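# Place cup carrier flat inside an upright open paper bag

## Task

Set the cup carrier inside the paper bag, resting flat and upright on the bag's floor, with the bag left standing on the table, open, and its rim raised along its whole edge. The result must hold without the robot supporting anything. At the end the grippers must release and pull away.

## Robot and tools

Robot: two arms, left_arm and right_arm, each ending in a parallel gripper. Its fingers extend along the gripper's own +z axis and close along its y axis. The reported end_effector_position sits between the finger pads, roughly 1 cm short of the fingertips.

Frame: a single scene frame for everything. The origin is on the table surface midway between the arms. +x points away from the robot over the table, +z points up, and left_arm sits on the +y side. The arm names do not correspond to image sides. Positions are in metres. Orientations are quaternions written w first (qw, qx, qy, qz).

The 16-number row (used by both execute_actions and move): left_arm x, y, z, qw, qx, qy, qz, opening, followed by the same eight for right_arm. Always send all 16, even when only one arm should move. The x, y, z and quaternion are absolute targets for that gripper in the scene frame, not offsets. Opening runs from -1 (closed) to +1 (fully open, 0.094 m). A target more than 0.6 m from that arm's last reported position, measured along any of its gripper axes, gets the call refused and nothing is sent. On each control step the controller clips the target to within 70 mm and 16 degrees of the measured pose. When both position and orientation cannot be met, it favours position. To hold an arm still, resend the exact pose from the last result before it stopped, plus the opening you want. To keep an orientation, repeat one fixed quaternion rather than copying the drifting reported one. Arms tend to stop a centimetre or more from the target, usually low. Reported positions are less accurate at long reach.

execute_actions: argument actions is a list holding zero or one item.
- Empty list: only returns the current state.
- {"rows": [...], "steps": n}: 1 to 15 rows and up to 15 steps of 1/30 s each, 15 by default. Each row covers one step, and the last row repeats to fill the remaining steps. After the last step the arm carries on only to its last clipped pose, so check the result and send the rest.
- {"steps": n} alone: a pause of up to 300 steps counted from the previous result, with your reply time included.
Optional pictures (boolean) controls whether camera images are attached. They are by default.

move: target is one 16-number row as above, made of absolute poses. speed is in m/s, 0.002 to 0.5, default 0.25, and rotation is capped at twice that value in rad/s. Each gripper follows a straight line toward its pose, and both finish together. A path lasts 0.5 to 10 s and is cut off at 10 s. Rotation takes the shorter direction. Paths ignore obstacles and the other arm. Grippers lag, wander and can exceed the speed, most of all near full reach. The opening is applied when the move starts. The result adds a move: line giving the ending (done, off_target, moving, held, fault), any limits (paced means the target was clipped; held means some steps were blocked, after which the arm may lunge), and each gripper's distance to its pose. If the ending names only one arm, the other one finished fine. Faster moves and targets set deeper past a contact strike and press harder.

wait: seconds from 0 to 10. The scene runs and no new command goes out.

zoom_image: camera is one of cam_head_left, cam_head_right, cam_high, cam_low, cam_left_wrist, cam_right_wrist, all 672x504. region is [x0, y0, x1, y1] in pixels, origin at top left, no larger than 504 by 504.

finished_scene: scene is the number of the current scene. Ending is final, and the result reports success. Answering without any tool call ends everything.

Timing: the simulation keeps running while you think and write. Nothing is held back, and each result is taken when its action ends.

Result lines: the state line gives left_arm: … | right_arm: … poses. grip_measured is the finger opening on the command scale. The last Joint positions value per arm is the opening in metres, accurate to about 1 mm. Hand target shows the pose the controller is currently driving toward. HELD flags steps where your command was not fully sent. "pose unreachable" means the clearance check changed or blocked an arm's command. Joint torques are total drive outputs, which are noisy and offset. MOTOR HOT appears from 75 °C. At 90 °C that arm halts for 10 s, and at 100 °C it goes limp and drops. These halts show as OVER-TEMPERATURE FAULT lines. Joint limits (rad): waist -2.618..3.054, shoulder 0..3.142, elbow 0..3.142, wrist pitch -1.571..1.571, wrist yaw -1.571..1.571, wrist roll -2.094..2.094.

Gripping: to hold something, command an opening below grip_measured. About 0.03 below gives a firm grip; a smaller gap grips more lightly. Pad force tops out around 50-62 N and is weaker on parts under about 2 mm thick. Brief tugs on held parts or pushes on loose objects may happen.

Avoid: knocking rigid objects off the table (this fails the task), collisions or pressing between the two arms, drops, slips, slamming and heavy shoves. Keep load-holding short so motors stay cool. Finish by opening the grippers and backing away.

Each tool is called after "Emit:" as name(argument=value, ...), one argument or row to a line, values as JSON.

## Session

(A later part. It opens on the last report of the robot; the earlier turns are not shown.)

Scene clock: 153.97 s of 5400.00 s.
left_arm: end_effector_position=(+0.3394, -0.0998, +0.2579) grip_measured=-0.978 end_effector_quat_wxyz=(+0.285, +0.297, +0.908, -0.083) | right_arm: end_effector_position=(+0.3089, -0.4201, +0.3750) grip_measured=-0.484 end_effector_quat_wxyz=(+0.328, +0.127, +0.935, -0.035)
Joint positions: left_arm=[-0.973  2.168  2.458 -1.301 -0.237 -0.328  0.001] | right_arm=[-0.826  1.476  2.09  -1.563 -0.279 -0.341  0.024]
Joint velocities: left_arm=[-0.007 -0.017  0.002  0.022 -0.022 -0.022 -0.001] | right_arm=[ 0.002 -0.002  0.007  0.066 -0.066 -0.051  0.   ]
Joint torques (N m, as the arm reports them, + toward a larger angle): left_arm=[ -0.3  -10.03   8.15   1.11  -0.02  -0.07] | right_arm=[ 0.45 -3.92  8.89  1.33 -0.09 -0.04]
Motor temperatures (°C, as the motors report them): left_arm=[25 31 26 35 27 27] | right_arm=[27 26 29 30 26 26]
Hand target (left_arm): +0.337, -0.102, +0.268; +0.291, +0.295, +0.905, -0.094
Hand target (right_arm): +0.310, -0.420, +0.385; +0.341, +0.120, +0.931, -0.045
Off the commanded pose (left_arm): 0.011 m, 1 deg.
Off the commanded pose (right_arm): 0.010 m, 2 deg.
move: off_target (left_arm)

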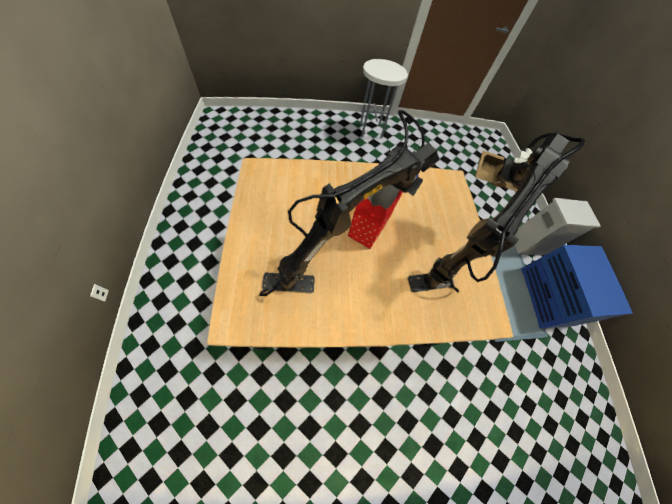

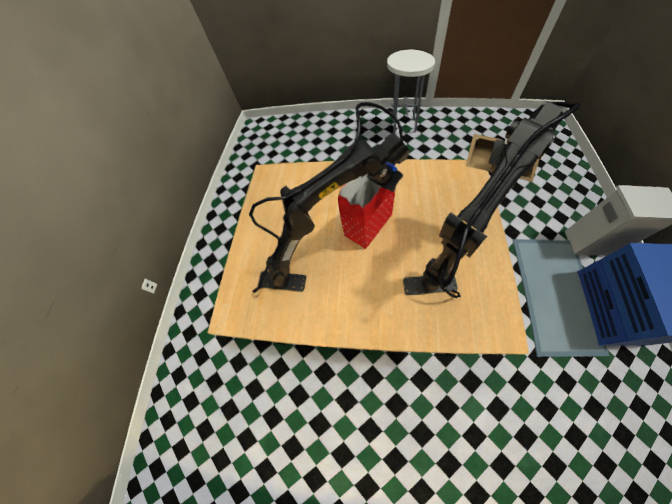

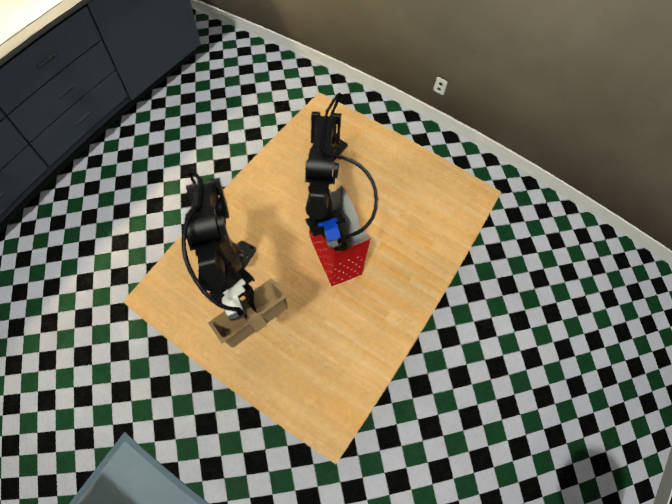

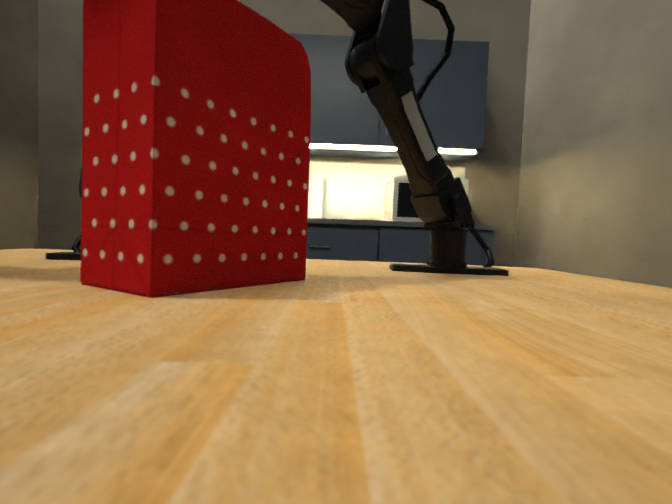

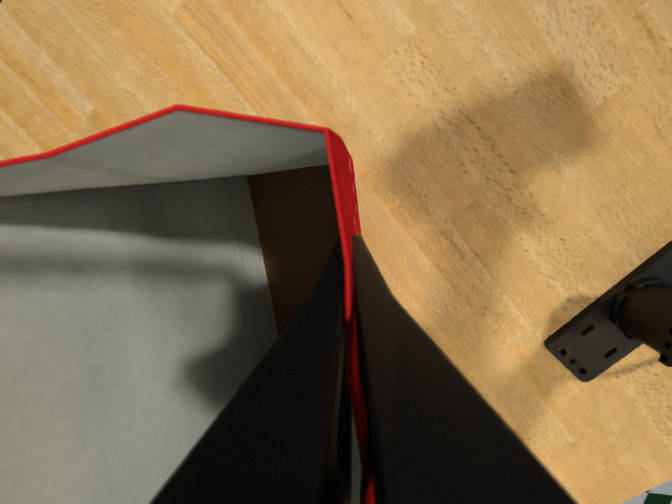

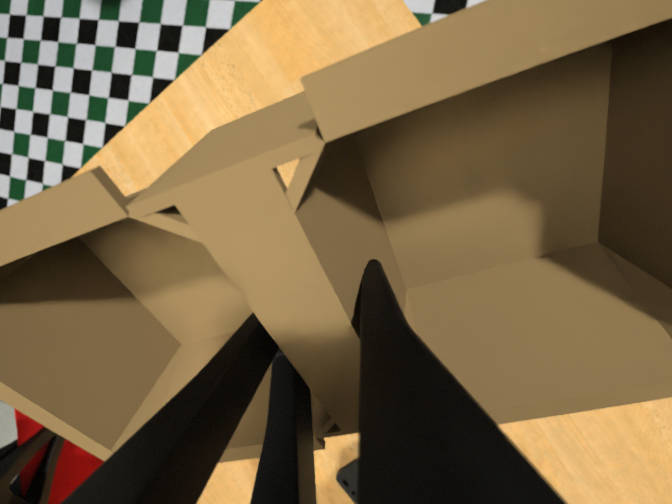

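Emit:
move(
  target=[0.33,-0.11,0.268,0.342,0.351,0.864,0.116,-1,0.31,-0.42,0.385,0.34,0.12,0.93,-0.045,-0.51],
  speed=0.12,
)

Emit:
move(
  target=[0.335,-0.105,0.275,0.31,0.295,0.9,-0.094,0.6,0.31,-0.42,0.385,0.34,0.12,0.93,-0.045,-0.51],
  speed=0.2,
)

Emit:
move(
  target=[0.30,-0.03,0.39,0.37,0.27,0.88,-0.115,1,0.31,-0.42,0.385,0.34,0.12,0.93,-0.045,-0.51],
  speed=0.15,
)

Scene clock: 161.57 s of 5400.00 s.
left_arm: end_effector_position=(+0.3297, -0.1110, +0.2571) grip_measured=-0.978 end_effector_quat_wxyz=(+0.358, +0.362, +0.856, +0.091) | right_arm: end_effector_position=(+0.3089, -0.4201, +0.3750) grip_measured=-0.484 end_effector_quat_wxyz=(+0.328, +0.127, +0.935, -0.035)
Joint positions: left_arm=[-1.122  2.414  2.839 -1.54  -0.628 -0.227  0.001] | right_arm=[-0.826  1.476  2.09  -1.563 -0.279 -0.341  0.024]
Joint velocities: left_arm=[ 0.007 -0.002  0.002 -0.051  0.022 -0.007 -0.002] | right_arm=[-0.022 -0.032  0.022 -0.022 -0.007  0.022  0.   ]
Joint torques (N m, as the arm reports them, + toward a larger angle): left_arm=[ -0.4  -11.08   7.27   0.94  -0.48   0.02] | right_arm=[ 0.43 -3.91  8.87  1.33 -0.09 -0.05]
Motor temperatures (°C, as the motors report them): left_arm=[25 32 27 35 27 27] | right_arm=[27 26 29 30 26 26]
Hand target (left_arm): +0.330, -0.109, +0.268; +0.373, +0.358, +0.851, +0.094
Hand target (right_arm): +0.310, -0.420, +0.385; +0.341, +0.120, +0.931, -0.045
Off the commanded pose (left_arm): 0.011 m, 4 deg.
Off the commanded pose (right_arm): 0.010 m, 2 deg.
elbow stopped short (left arm): the move would have taken joint 3 (elbow) straighter than the controller allows; a more bent joint 3 avoids this.
After step 90, 2.37 s passed at rest.
move: off_target (left_arm)

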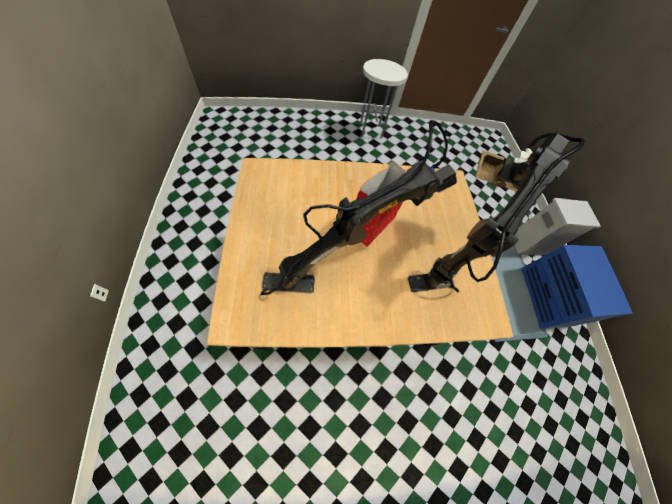

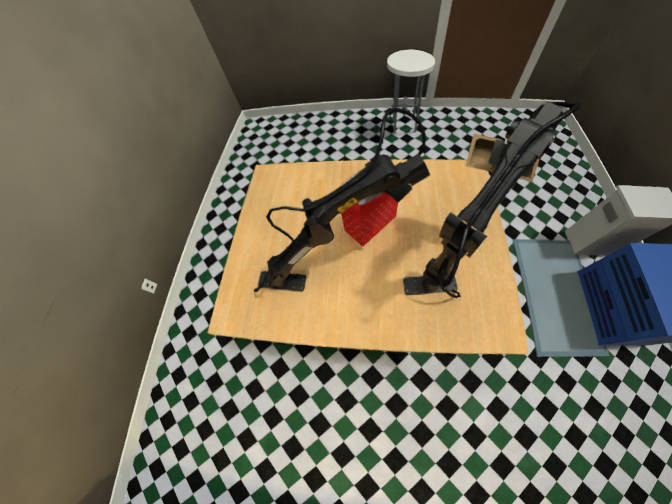

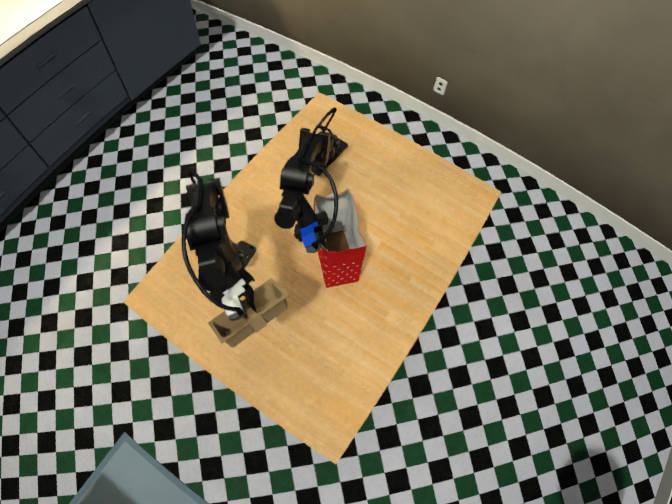

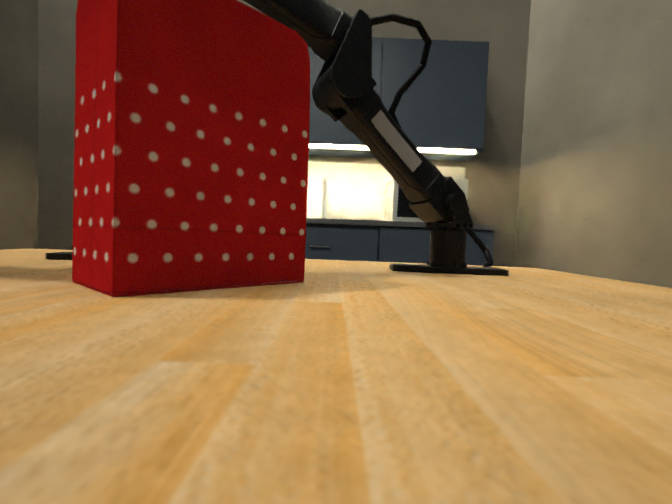

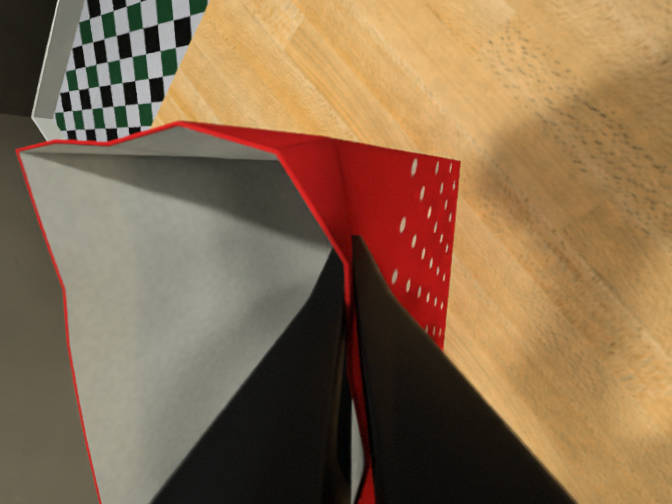

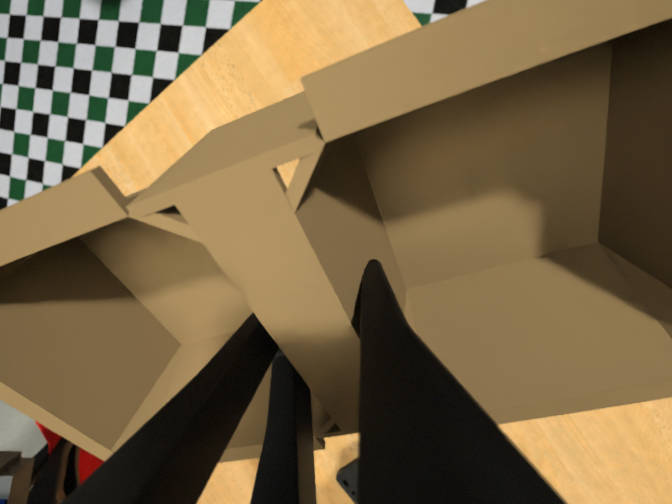

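Scene clock: 163.80 s of 5400.00 s.
left_arm: end_effector_position=(+0.3343, -0.1063, +0.2618) grip_measured=+0.599 end_effector_quat_wxyz=(+0.299, +0.298, +0.903, -0.080) | right_arm: end_effector_position=(+0.3089, -0.4201, +0.3750) grip_measured=-0.484 end_effector_quat_wxyz=(+0.328, +0.127, +0.935, -0.035)
Joint positions: left_arm=[-1.     2.167  2.458 -1.287 -0.272 -0.336  0.075] | right_arm=[-0.826  1.476  2.09  -1.563 -0.279 -0.341  0.024]
Joint velocities: left_arm=[-0.012 -0.017 -0.012  0.022  0.007 -0.037 -0.001] | right_arm=[-0.012 -0.002 -0.007 -0.037  0.051  0.022  0.001]
Joint torques (N m, as the arm reports them, + toward a larger angle): left_arm=[  0.31 -11.93   4.74   1.44  -0.04   0.02] | right_arm=[ 0.44 -3.9   8.89  1.34 -0.09 -0.05]
Motor temperatures (°C, as the motors report them): left_arm=[25 33 26 35 27 27] | right_arm=[27 26 29 30 26 26]
Hand target (left_arm): +0.335, -0.105, +0.275; +0.311, +0.295, +0.899, -0.093
Hand target (right_arm): +0.310, -0.420, +0.385; +0.341, +0.120, +0.931, -0.045
Off the commanded pose (left_arm): 0.013 m, 2 deg.
Off the commanded pose (right_arm): 0.010 m, 2 deg.
move: off_target (left_arm)

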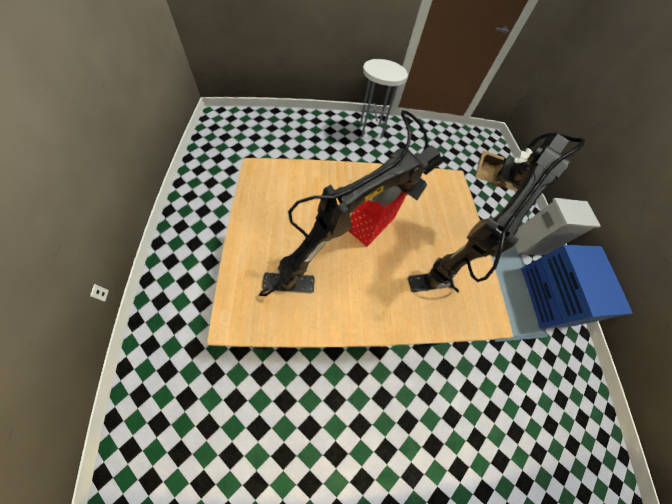

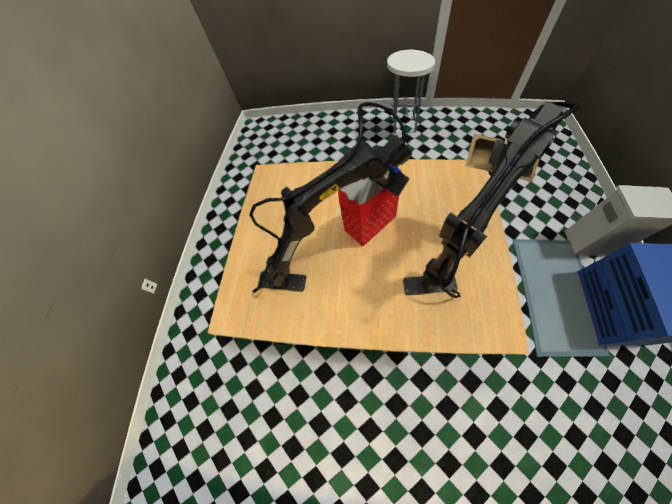

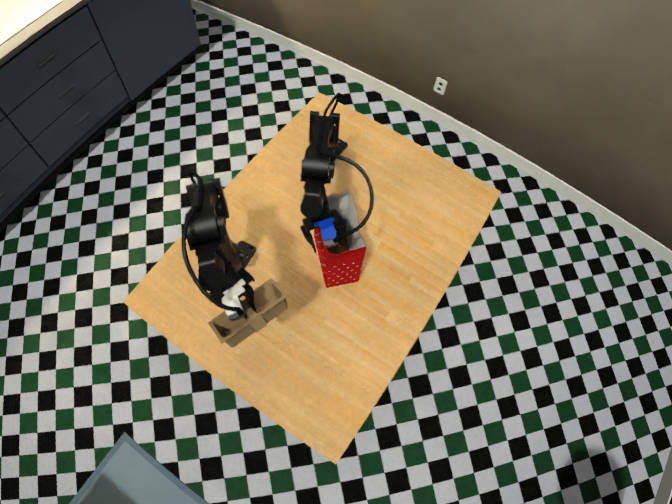

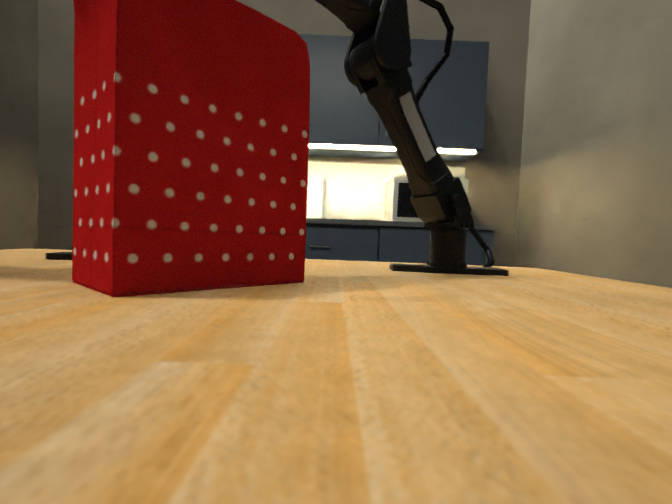

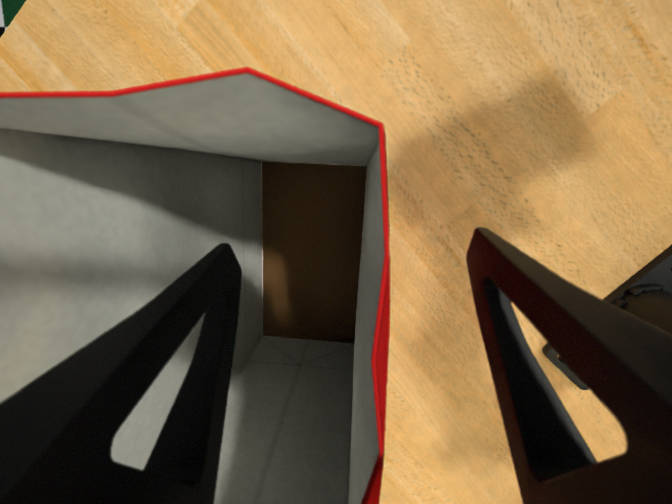

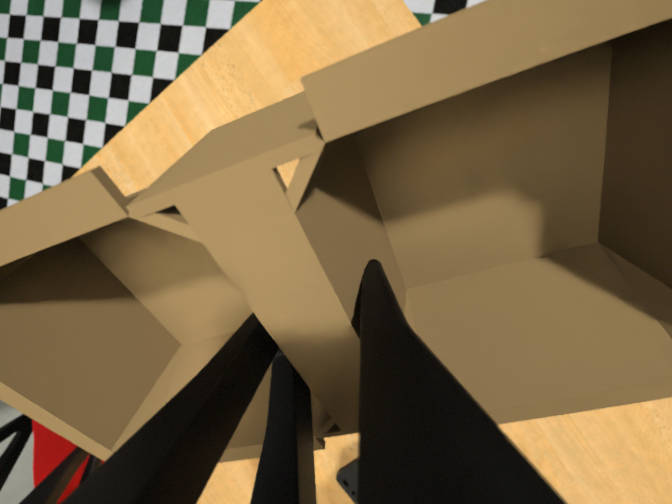

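Scene clock: 165.50 s of 5400.00 s.
left_arm: end_effector_position=(+0.2990, -0.0313, +0.3830) grip_measured=+1.000 end_effector_quat_wxyz=(+0.363, +0.273, +0.883, -0.115) | right_arm: end_effector_position=(+0.3089, -0.4201, +0.3750) grip_measured=-0.484 end_effector_quat_wxyz=(+0.328, +0.127, +0.935, -0.035)
Joint positions: left_arm=[-1.     1.958  2.627 -1.51  -0.309 -0.336  0.094] | right_arm=[-0.826  1.476  2.09  -1.563 -0.279 -0.341  0.024]
Joint velocities: left_arm=[ 0.002  0.007 -0.002 -0.066  0.037 -0.007  0.   ] | right_arm=[ 0.002 -0.002 -0.002 -0.022  0.022 -0.007 -0.001]
Joint torques (N m, as the arm reports them, + toward a larger angle): left_arm=[-0.45 -7.08  6.6   1.37 -0.27 -0.03] | right_arm=[ 0.45 -3.9   8.87  1.34 -0.09 -0.05]
Motor temperatures (°C, as the motors report them): left_arm=[25 33 26 35 27 27] | right_arm=[27 26 29 30 26 26]
Hand target (left_arm): +0.298, -0.029, +0.389; +0.371, +0.269, +0.881, -0.115
Hand target (right_arm): +0.310, -0.420, +0.385; +0.341, +0.120, +0.931, -0.045
Off the commanded pose (left_arm): 0.007 m, 1 deg.
Off the commanded pose (right_arm): 0.010 m, 2 deg.
move: done

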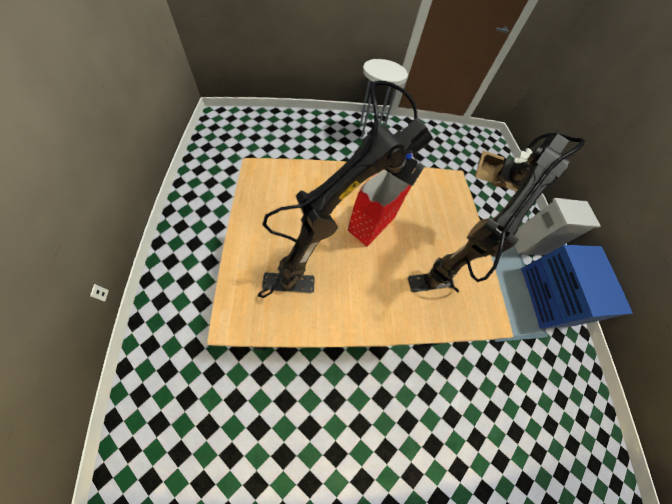

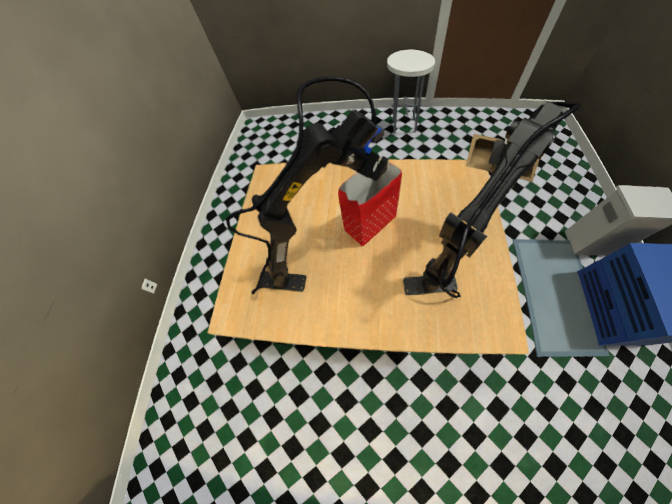

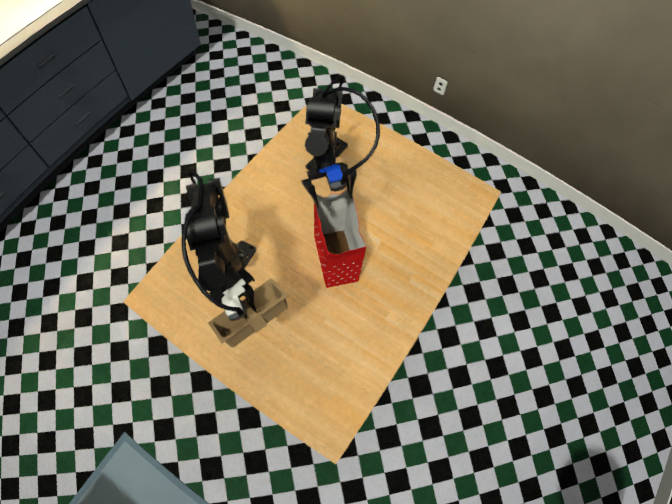

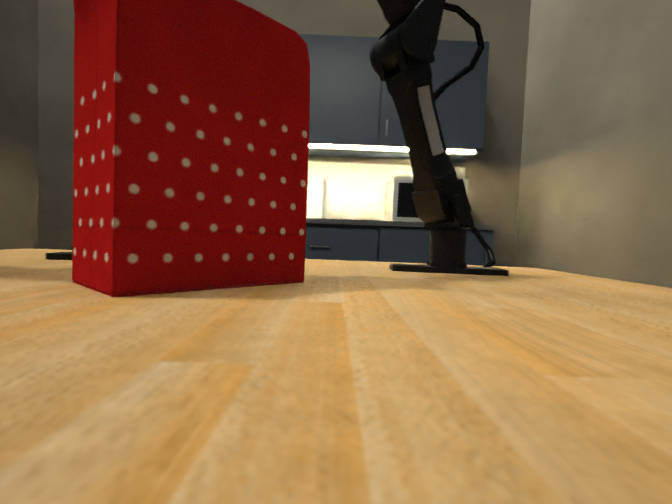

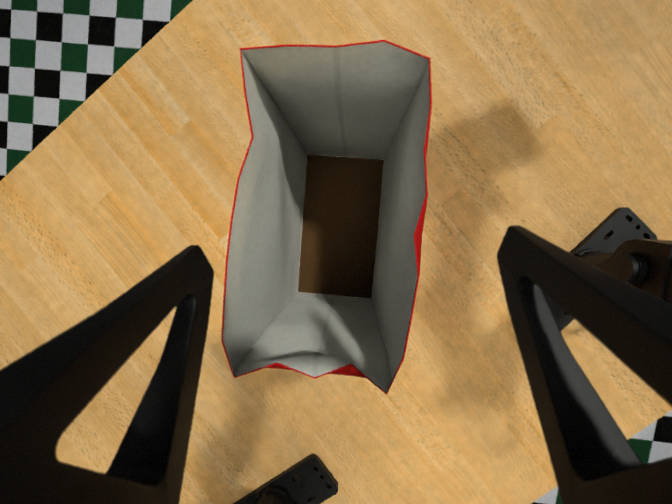

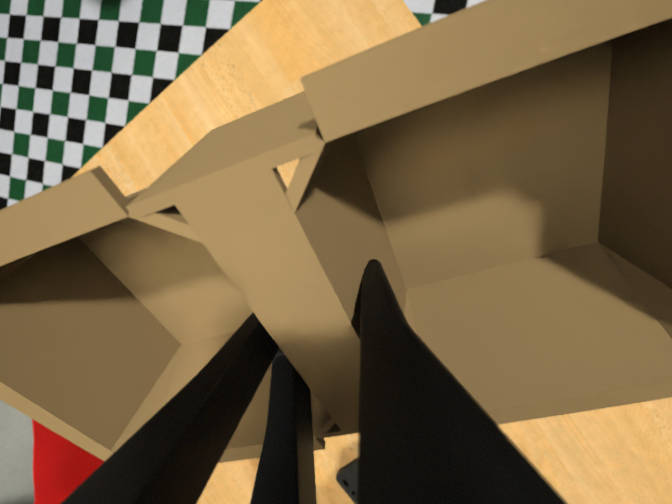

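Emit:
move(
  target=[0.25,0.40,0.36,0.37,-0.1,0.92,0.05,1,0.325,-0.046,0.405,0.37,-0.45,0.81,0.0,-0.51],
)

Emit:
move(
  target=[0.25,0.40,0.36,0.37,-0.1,0.92,0.05,1,0.325,-0.046,0.335,0.347,-0.459,0.815,-0.063,-0.51],
  speed=0.07,
)

Emit:
zoom_image(
  camera="cam_high",
  region=[260,140,400,280],
)

Emit:
zoom_image(
  camera="cam_head_left",
  region=[330,130,450,250],
)

Scene clock: 173.50 s of 5400.00 s.
left_arm: end_effector_position=(+0.2393, +0.3984, +0.3581) grip_measured=+1.000 end_effector_quat_wxyz=(+0.363, -0.099, +0.924, +0.065) | right_arm: end_effector_position=(+0.3214, -0.0435, +0.3966) grip_measured=-0.484 end_effector_quat_wxyz=(+0.351, -0.454, +0.819, -0.001)
Joint positions: left_arm=[ 0.528  1.039  1.671 -1.455  0.129  0.209  0.094] | right_arm=[ 0.631  1.659  2.353 -1.563  0.165 -0.318  0.024]
Joint velocities: left_arm=[ 0.002  0.007 -0.002 -0.022  0.051  0.095  0.   ] | right_arm=[-0.012 -0.012 -0.007 -0.007 -0.022  0.022 -0.001]
Joint torques (N m, as the arm reports them, + toward a larger angle): left_arm=[0.78 0.01 4.01 1.64 0.26 0.08] | right_arm=[ 0.89 -5.37  7.82  1.41  0.22 -0.05]
Motor temperatures (°C, as the motors report them): left_arm=[25 32 26 35 27 27] | right_arm=[27 26 29 30 26 26]
Hand target (left_arm): +0.242, +0.399, +0.358; +0.367, -0.096, +0.923, +0.061
Hand target (right_arm): +0.321, -0.043, +0.403; +0.361, -0.456, +0.814, -0.004
Off the commanded pose (left_arm): 0.011 m, 2 deg.
Off the commanded pose (right_arm): 0.010 m, 2 deg.
joint sent to its limit (right arm) — the command would take joint 4 (wrist pitch) past its lower limit, so that joint was sent only as far as its limit.
After step 90, 1.83 s passed at rest.
move: off_target (left_arm)

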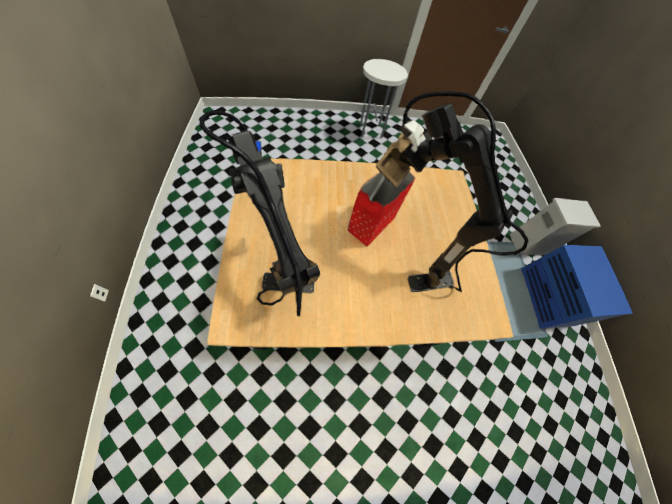

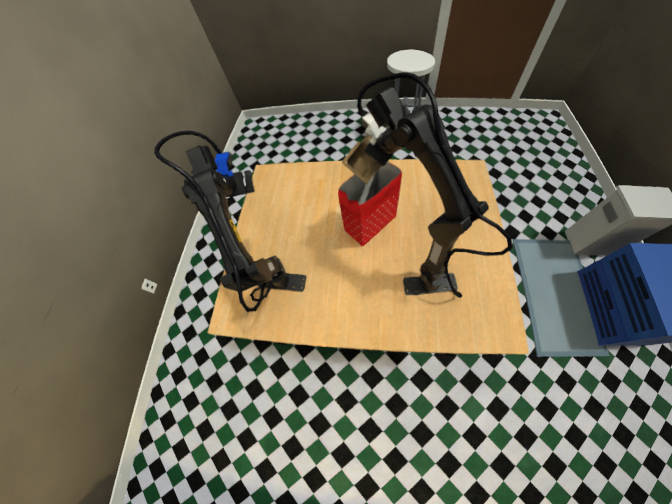

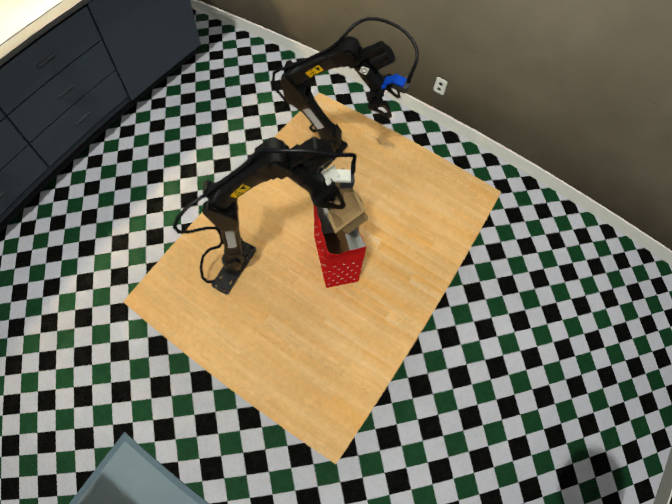

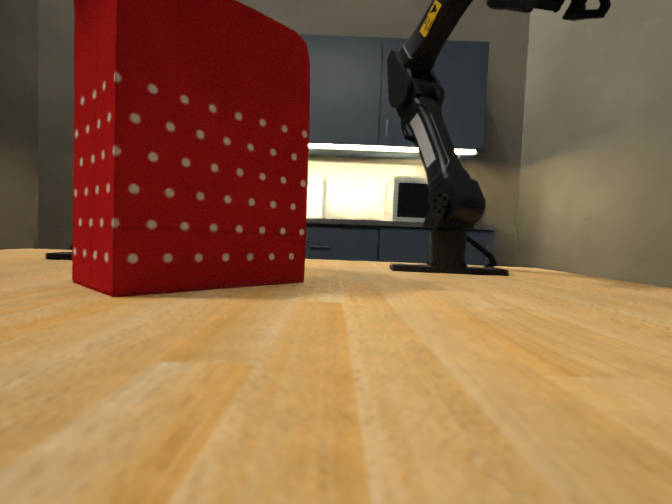

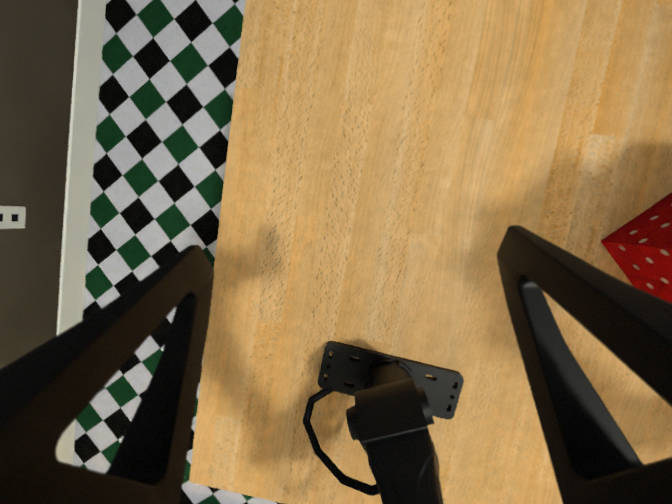

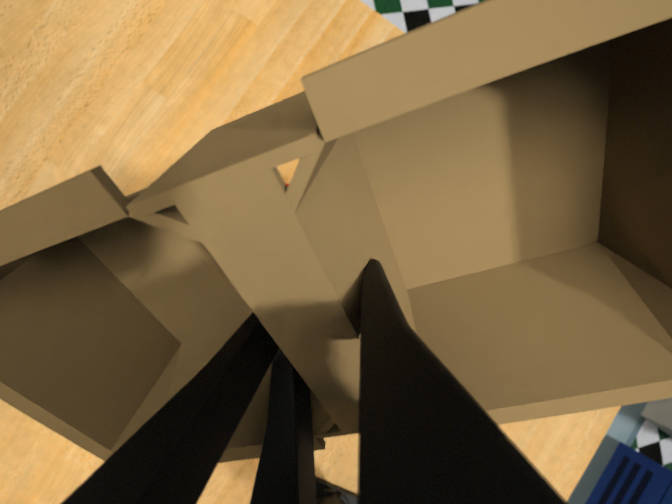

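Scene clock: 175.00 s of 5400.00 s.
left_arm: end_effector_position=(+0.2450, +0.3983, +0.3558) grip_measured=+1.000 end_effector_quat_wxyz=(+0.361, -0.099, +0.926, +0.053) | right_arm: end_effector_position=(+0.3258, -0.0469, +0.3240) grip_measured=-0.484 end_effector_quat_wxyz=(+0.325, -0.464, +0.822, -0.064)
Joint positions: left_arm=[ 0.537  1.058  1.671 -1.45   0.155  0.209  0.094] | right_arm=[ 0.679  1.498  1.839 -1.295  0.296 -0.318  0.024]
Joint velocities: left_arm=[ 0.002 -0.012  0.017 -0.066 -0.037 -0.007  0.   ] | right_arm=[ 0.012  0.007 -0.007 -0.022  0.022 -0.066 -0.   ]
Joint torques (N m, as the arm reports them, + toward a larger angle): left_arm=[ 0.53  0.18  5.32  1.71  0.22 -0.04] | right_arm=[ 1.09 -8.1   5.63  1.58  0.34  0.01]
Motor temperatures (°C, as the motors report them): left_arm=[25 32 26 35 27 27] | right_arm=[27 26 29 30 26 26]
Hand target (left_arm): +0.250, +0.400, +0.360; +0.371, -0.100, +0.922, +0.050
Hand target (right_arm): +0.324, -0.047, +0.334; +0.347, -0.459, +0.815, -0.063
Off the commanded pose (left_arm): 0.007 m, 1 deg.
Off the commanded pose (right_arm): 0.011 m, 3 deg.
move: off_target (right_arm)

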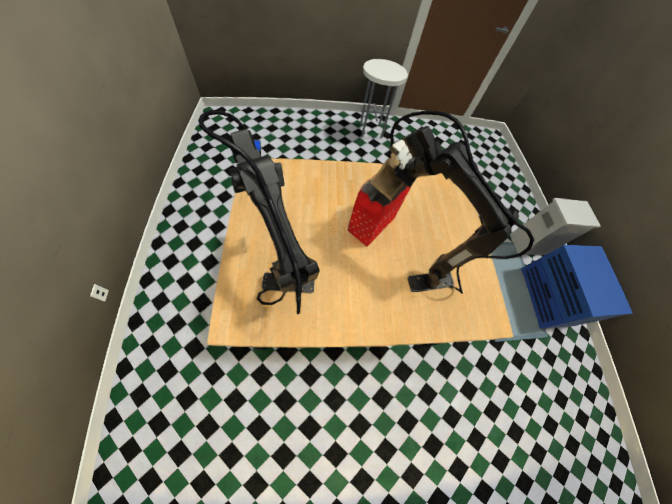

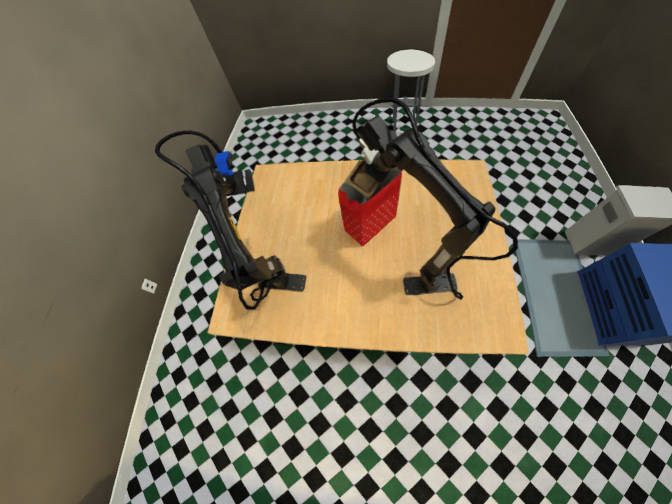

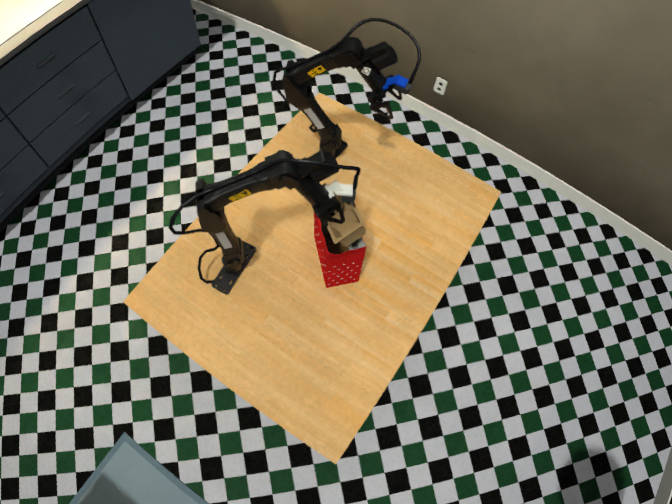

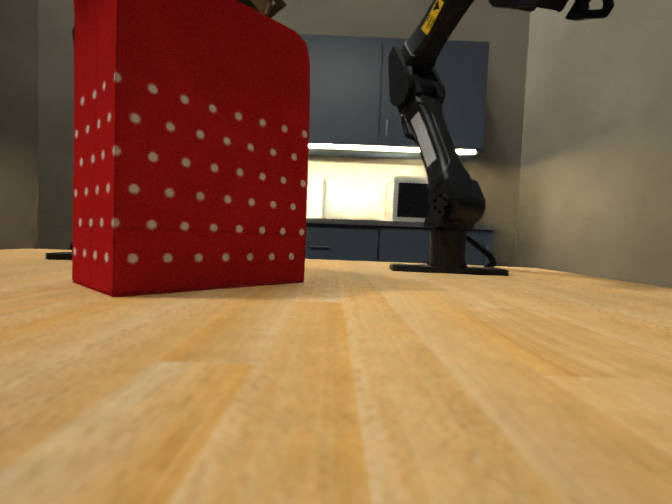

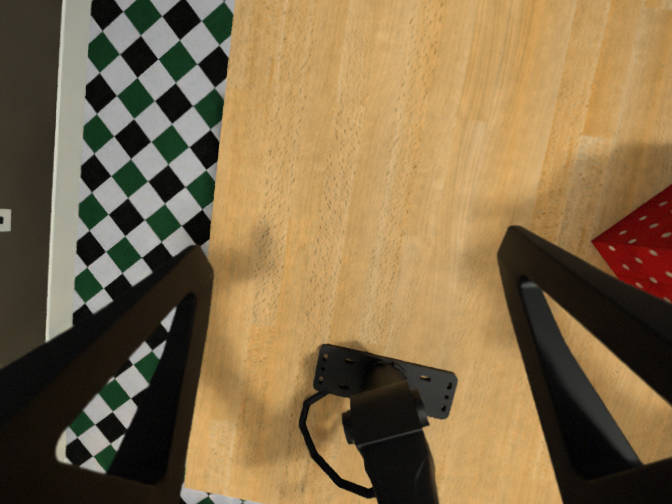

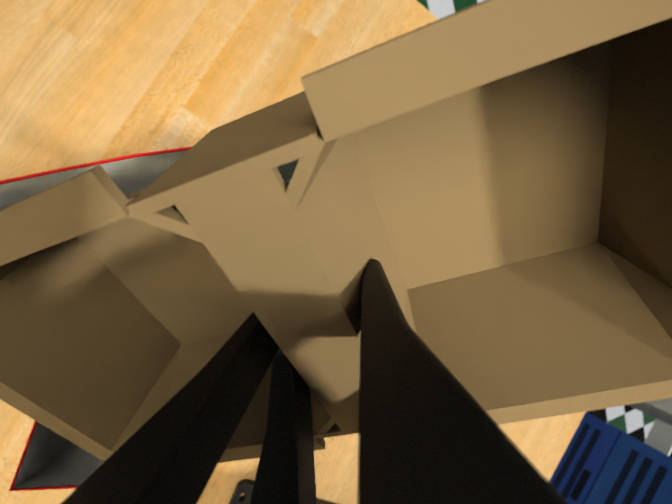

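Region (260, 140, 400, 280) of cam_high's 672x504 image, scaled by 3.600, with more detail than that image has.

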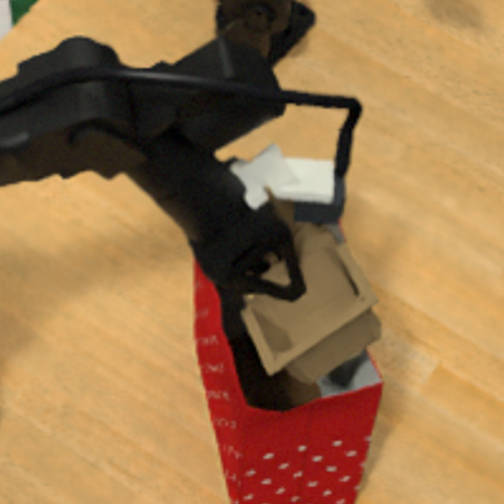

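Region (330, 130, 450, 250) of cam_head_left's 672x504 image, scaled by 4.200, with more detail than that image has.

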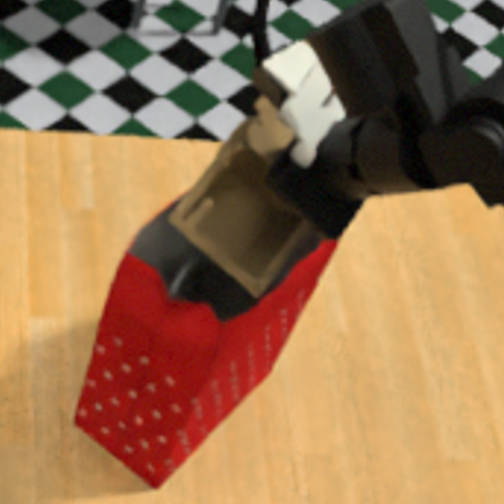

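Emit:
move(
  target=[0.25,0.40,0.36,0.37,-0.1,0.92,0.05,1,0.321,-0.048,0.292,0.345,-0.43,0.831,-0.075,-0.51],
  speed=0.04,
)

Emit:
zoom_image(
  camera="cam_high",
  region=[260,140,400,280],
)

Emit:
zoom_image(
  camera="cam_head_left",
  region=[330,130,450,250],
)

Scene clock: 181.33 s of 5400.00 s.
left_arm: end_effector_position=(+0.2450, +0.3983, +0.3558) grip_measured=+1.000 end_effector_quat_wxyz=(+0.361, -0.099, +0.926, +0.053) | right_arm: end_effector_position=(+0.3219, -0.0488, +0.2812) grip_measured=-0.484 end_effector_quat_wxyz=(+0.322, -0.439, +0.835, -0.078)
Joint positions: left_arm=[ 0.537  1.058  1.671 -1.45   0.156  0.209  0.094] | right_arm=[ 0.713  1.425  1.589 -1.149  0.357 -0.236  0.024]
Joint velocities: left_arm=[-0.002  0.017 -0.002  0.022  0.022  0.037  0.   ] | right_arm=[ 0.002 -0.007  0.002  0.007  0.007  0.007  0.   ]
Joint torques (N m, as the arm reports them, + toward a larger angle): left_arm=[ 0.54  0.3   5.31  1.7   0.23 -0.04] | right_arm=[ 1.13 -8.    6.24  1.51  0.4   0.04]
Motor temperatures (°C, as the motors report them): left_arm=[25 31 26 36 27 27] | right_arm=[27 26 29 31 26 26]
Hand target (left_arm): +0.250, +0.400, +0.360; +0.371, -0.100, +0.922, +0.050
Hand target (right_arm): +0.321, -0.049, +0.292; +0.345, -0.430, +0.831, -0.075
Off the commanded pose (left_arm): 0.007 m, 1 deg.
Off the commanded pose (right_arm): 0.011 m, 3 deg.
After step 90, 1.80 s passed at rest.
move: off_target (right_arm)

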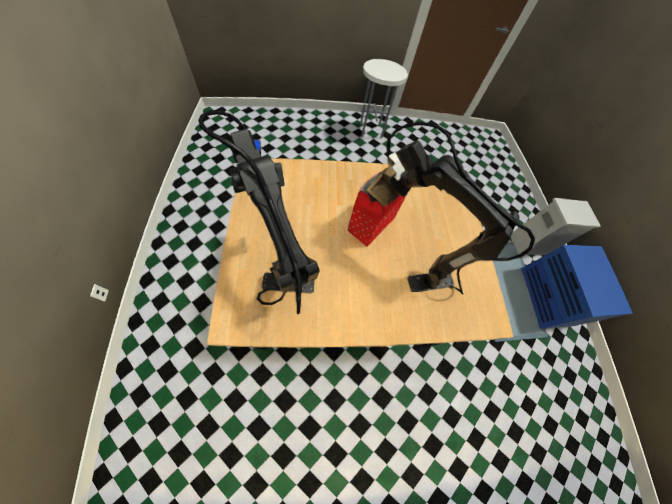

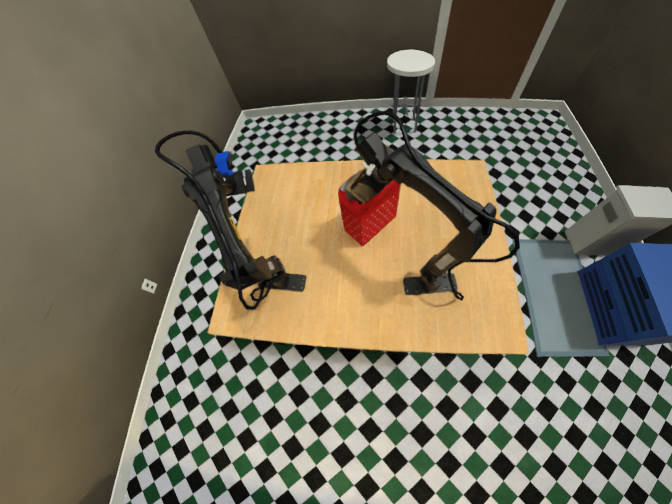

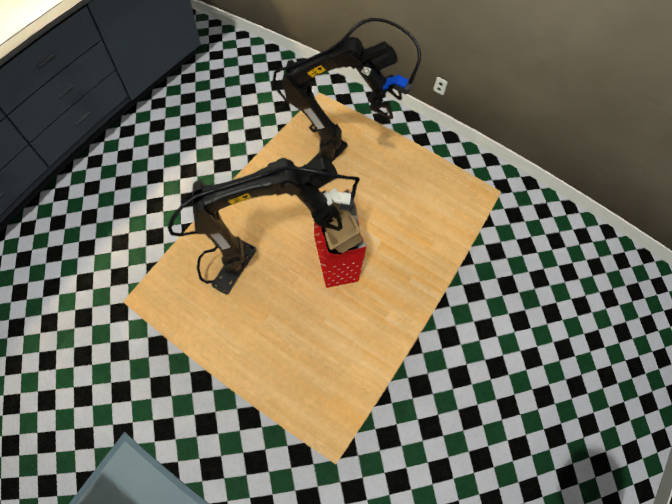

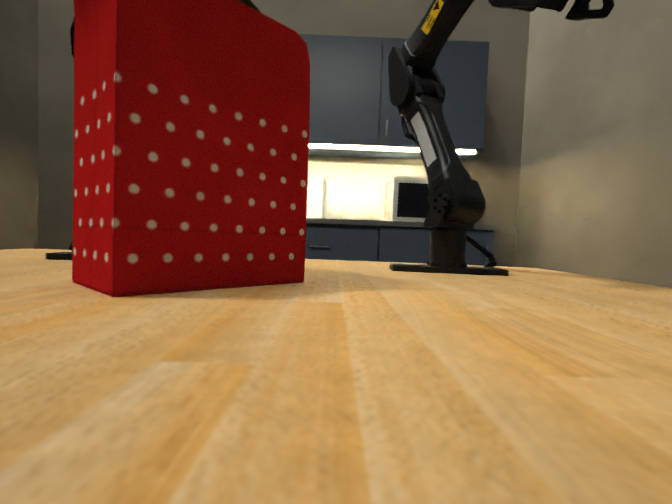

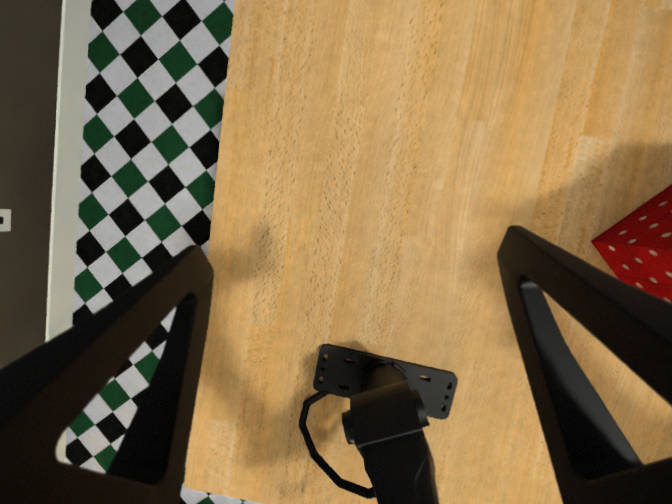

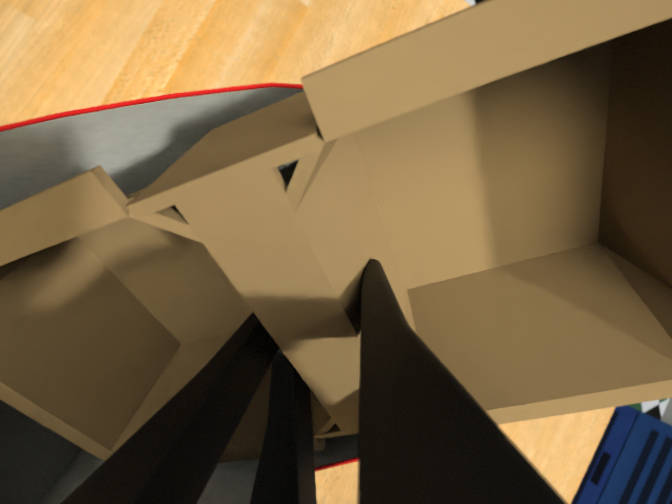

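Region (260, 140, 400, 280) of cam_high's 672x504 image, scaled by 3.600, with more detail than that image has.

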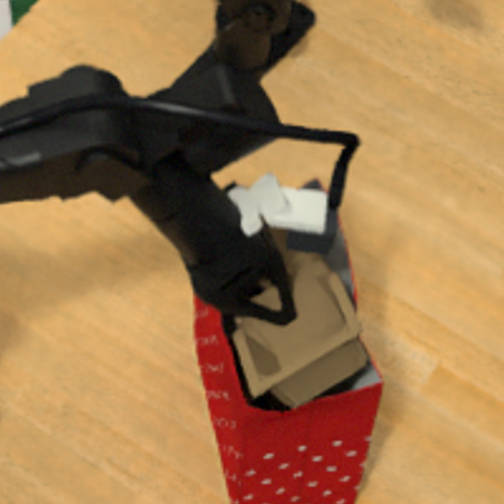

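Region (330, 130, 450, 250) of cam_head_left's 672x504 image, scaled by 4.200, with more detail than that image has.

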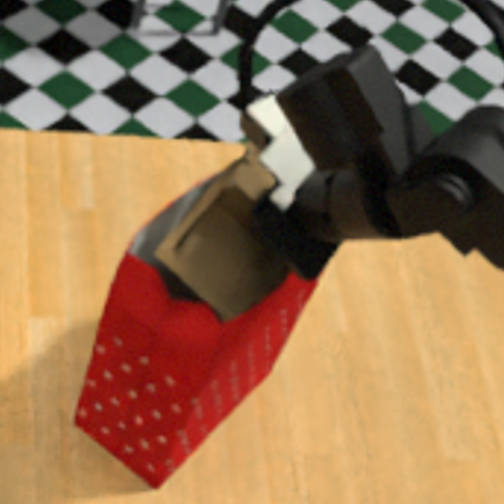

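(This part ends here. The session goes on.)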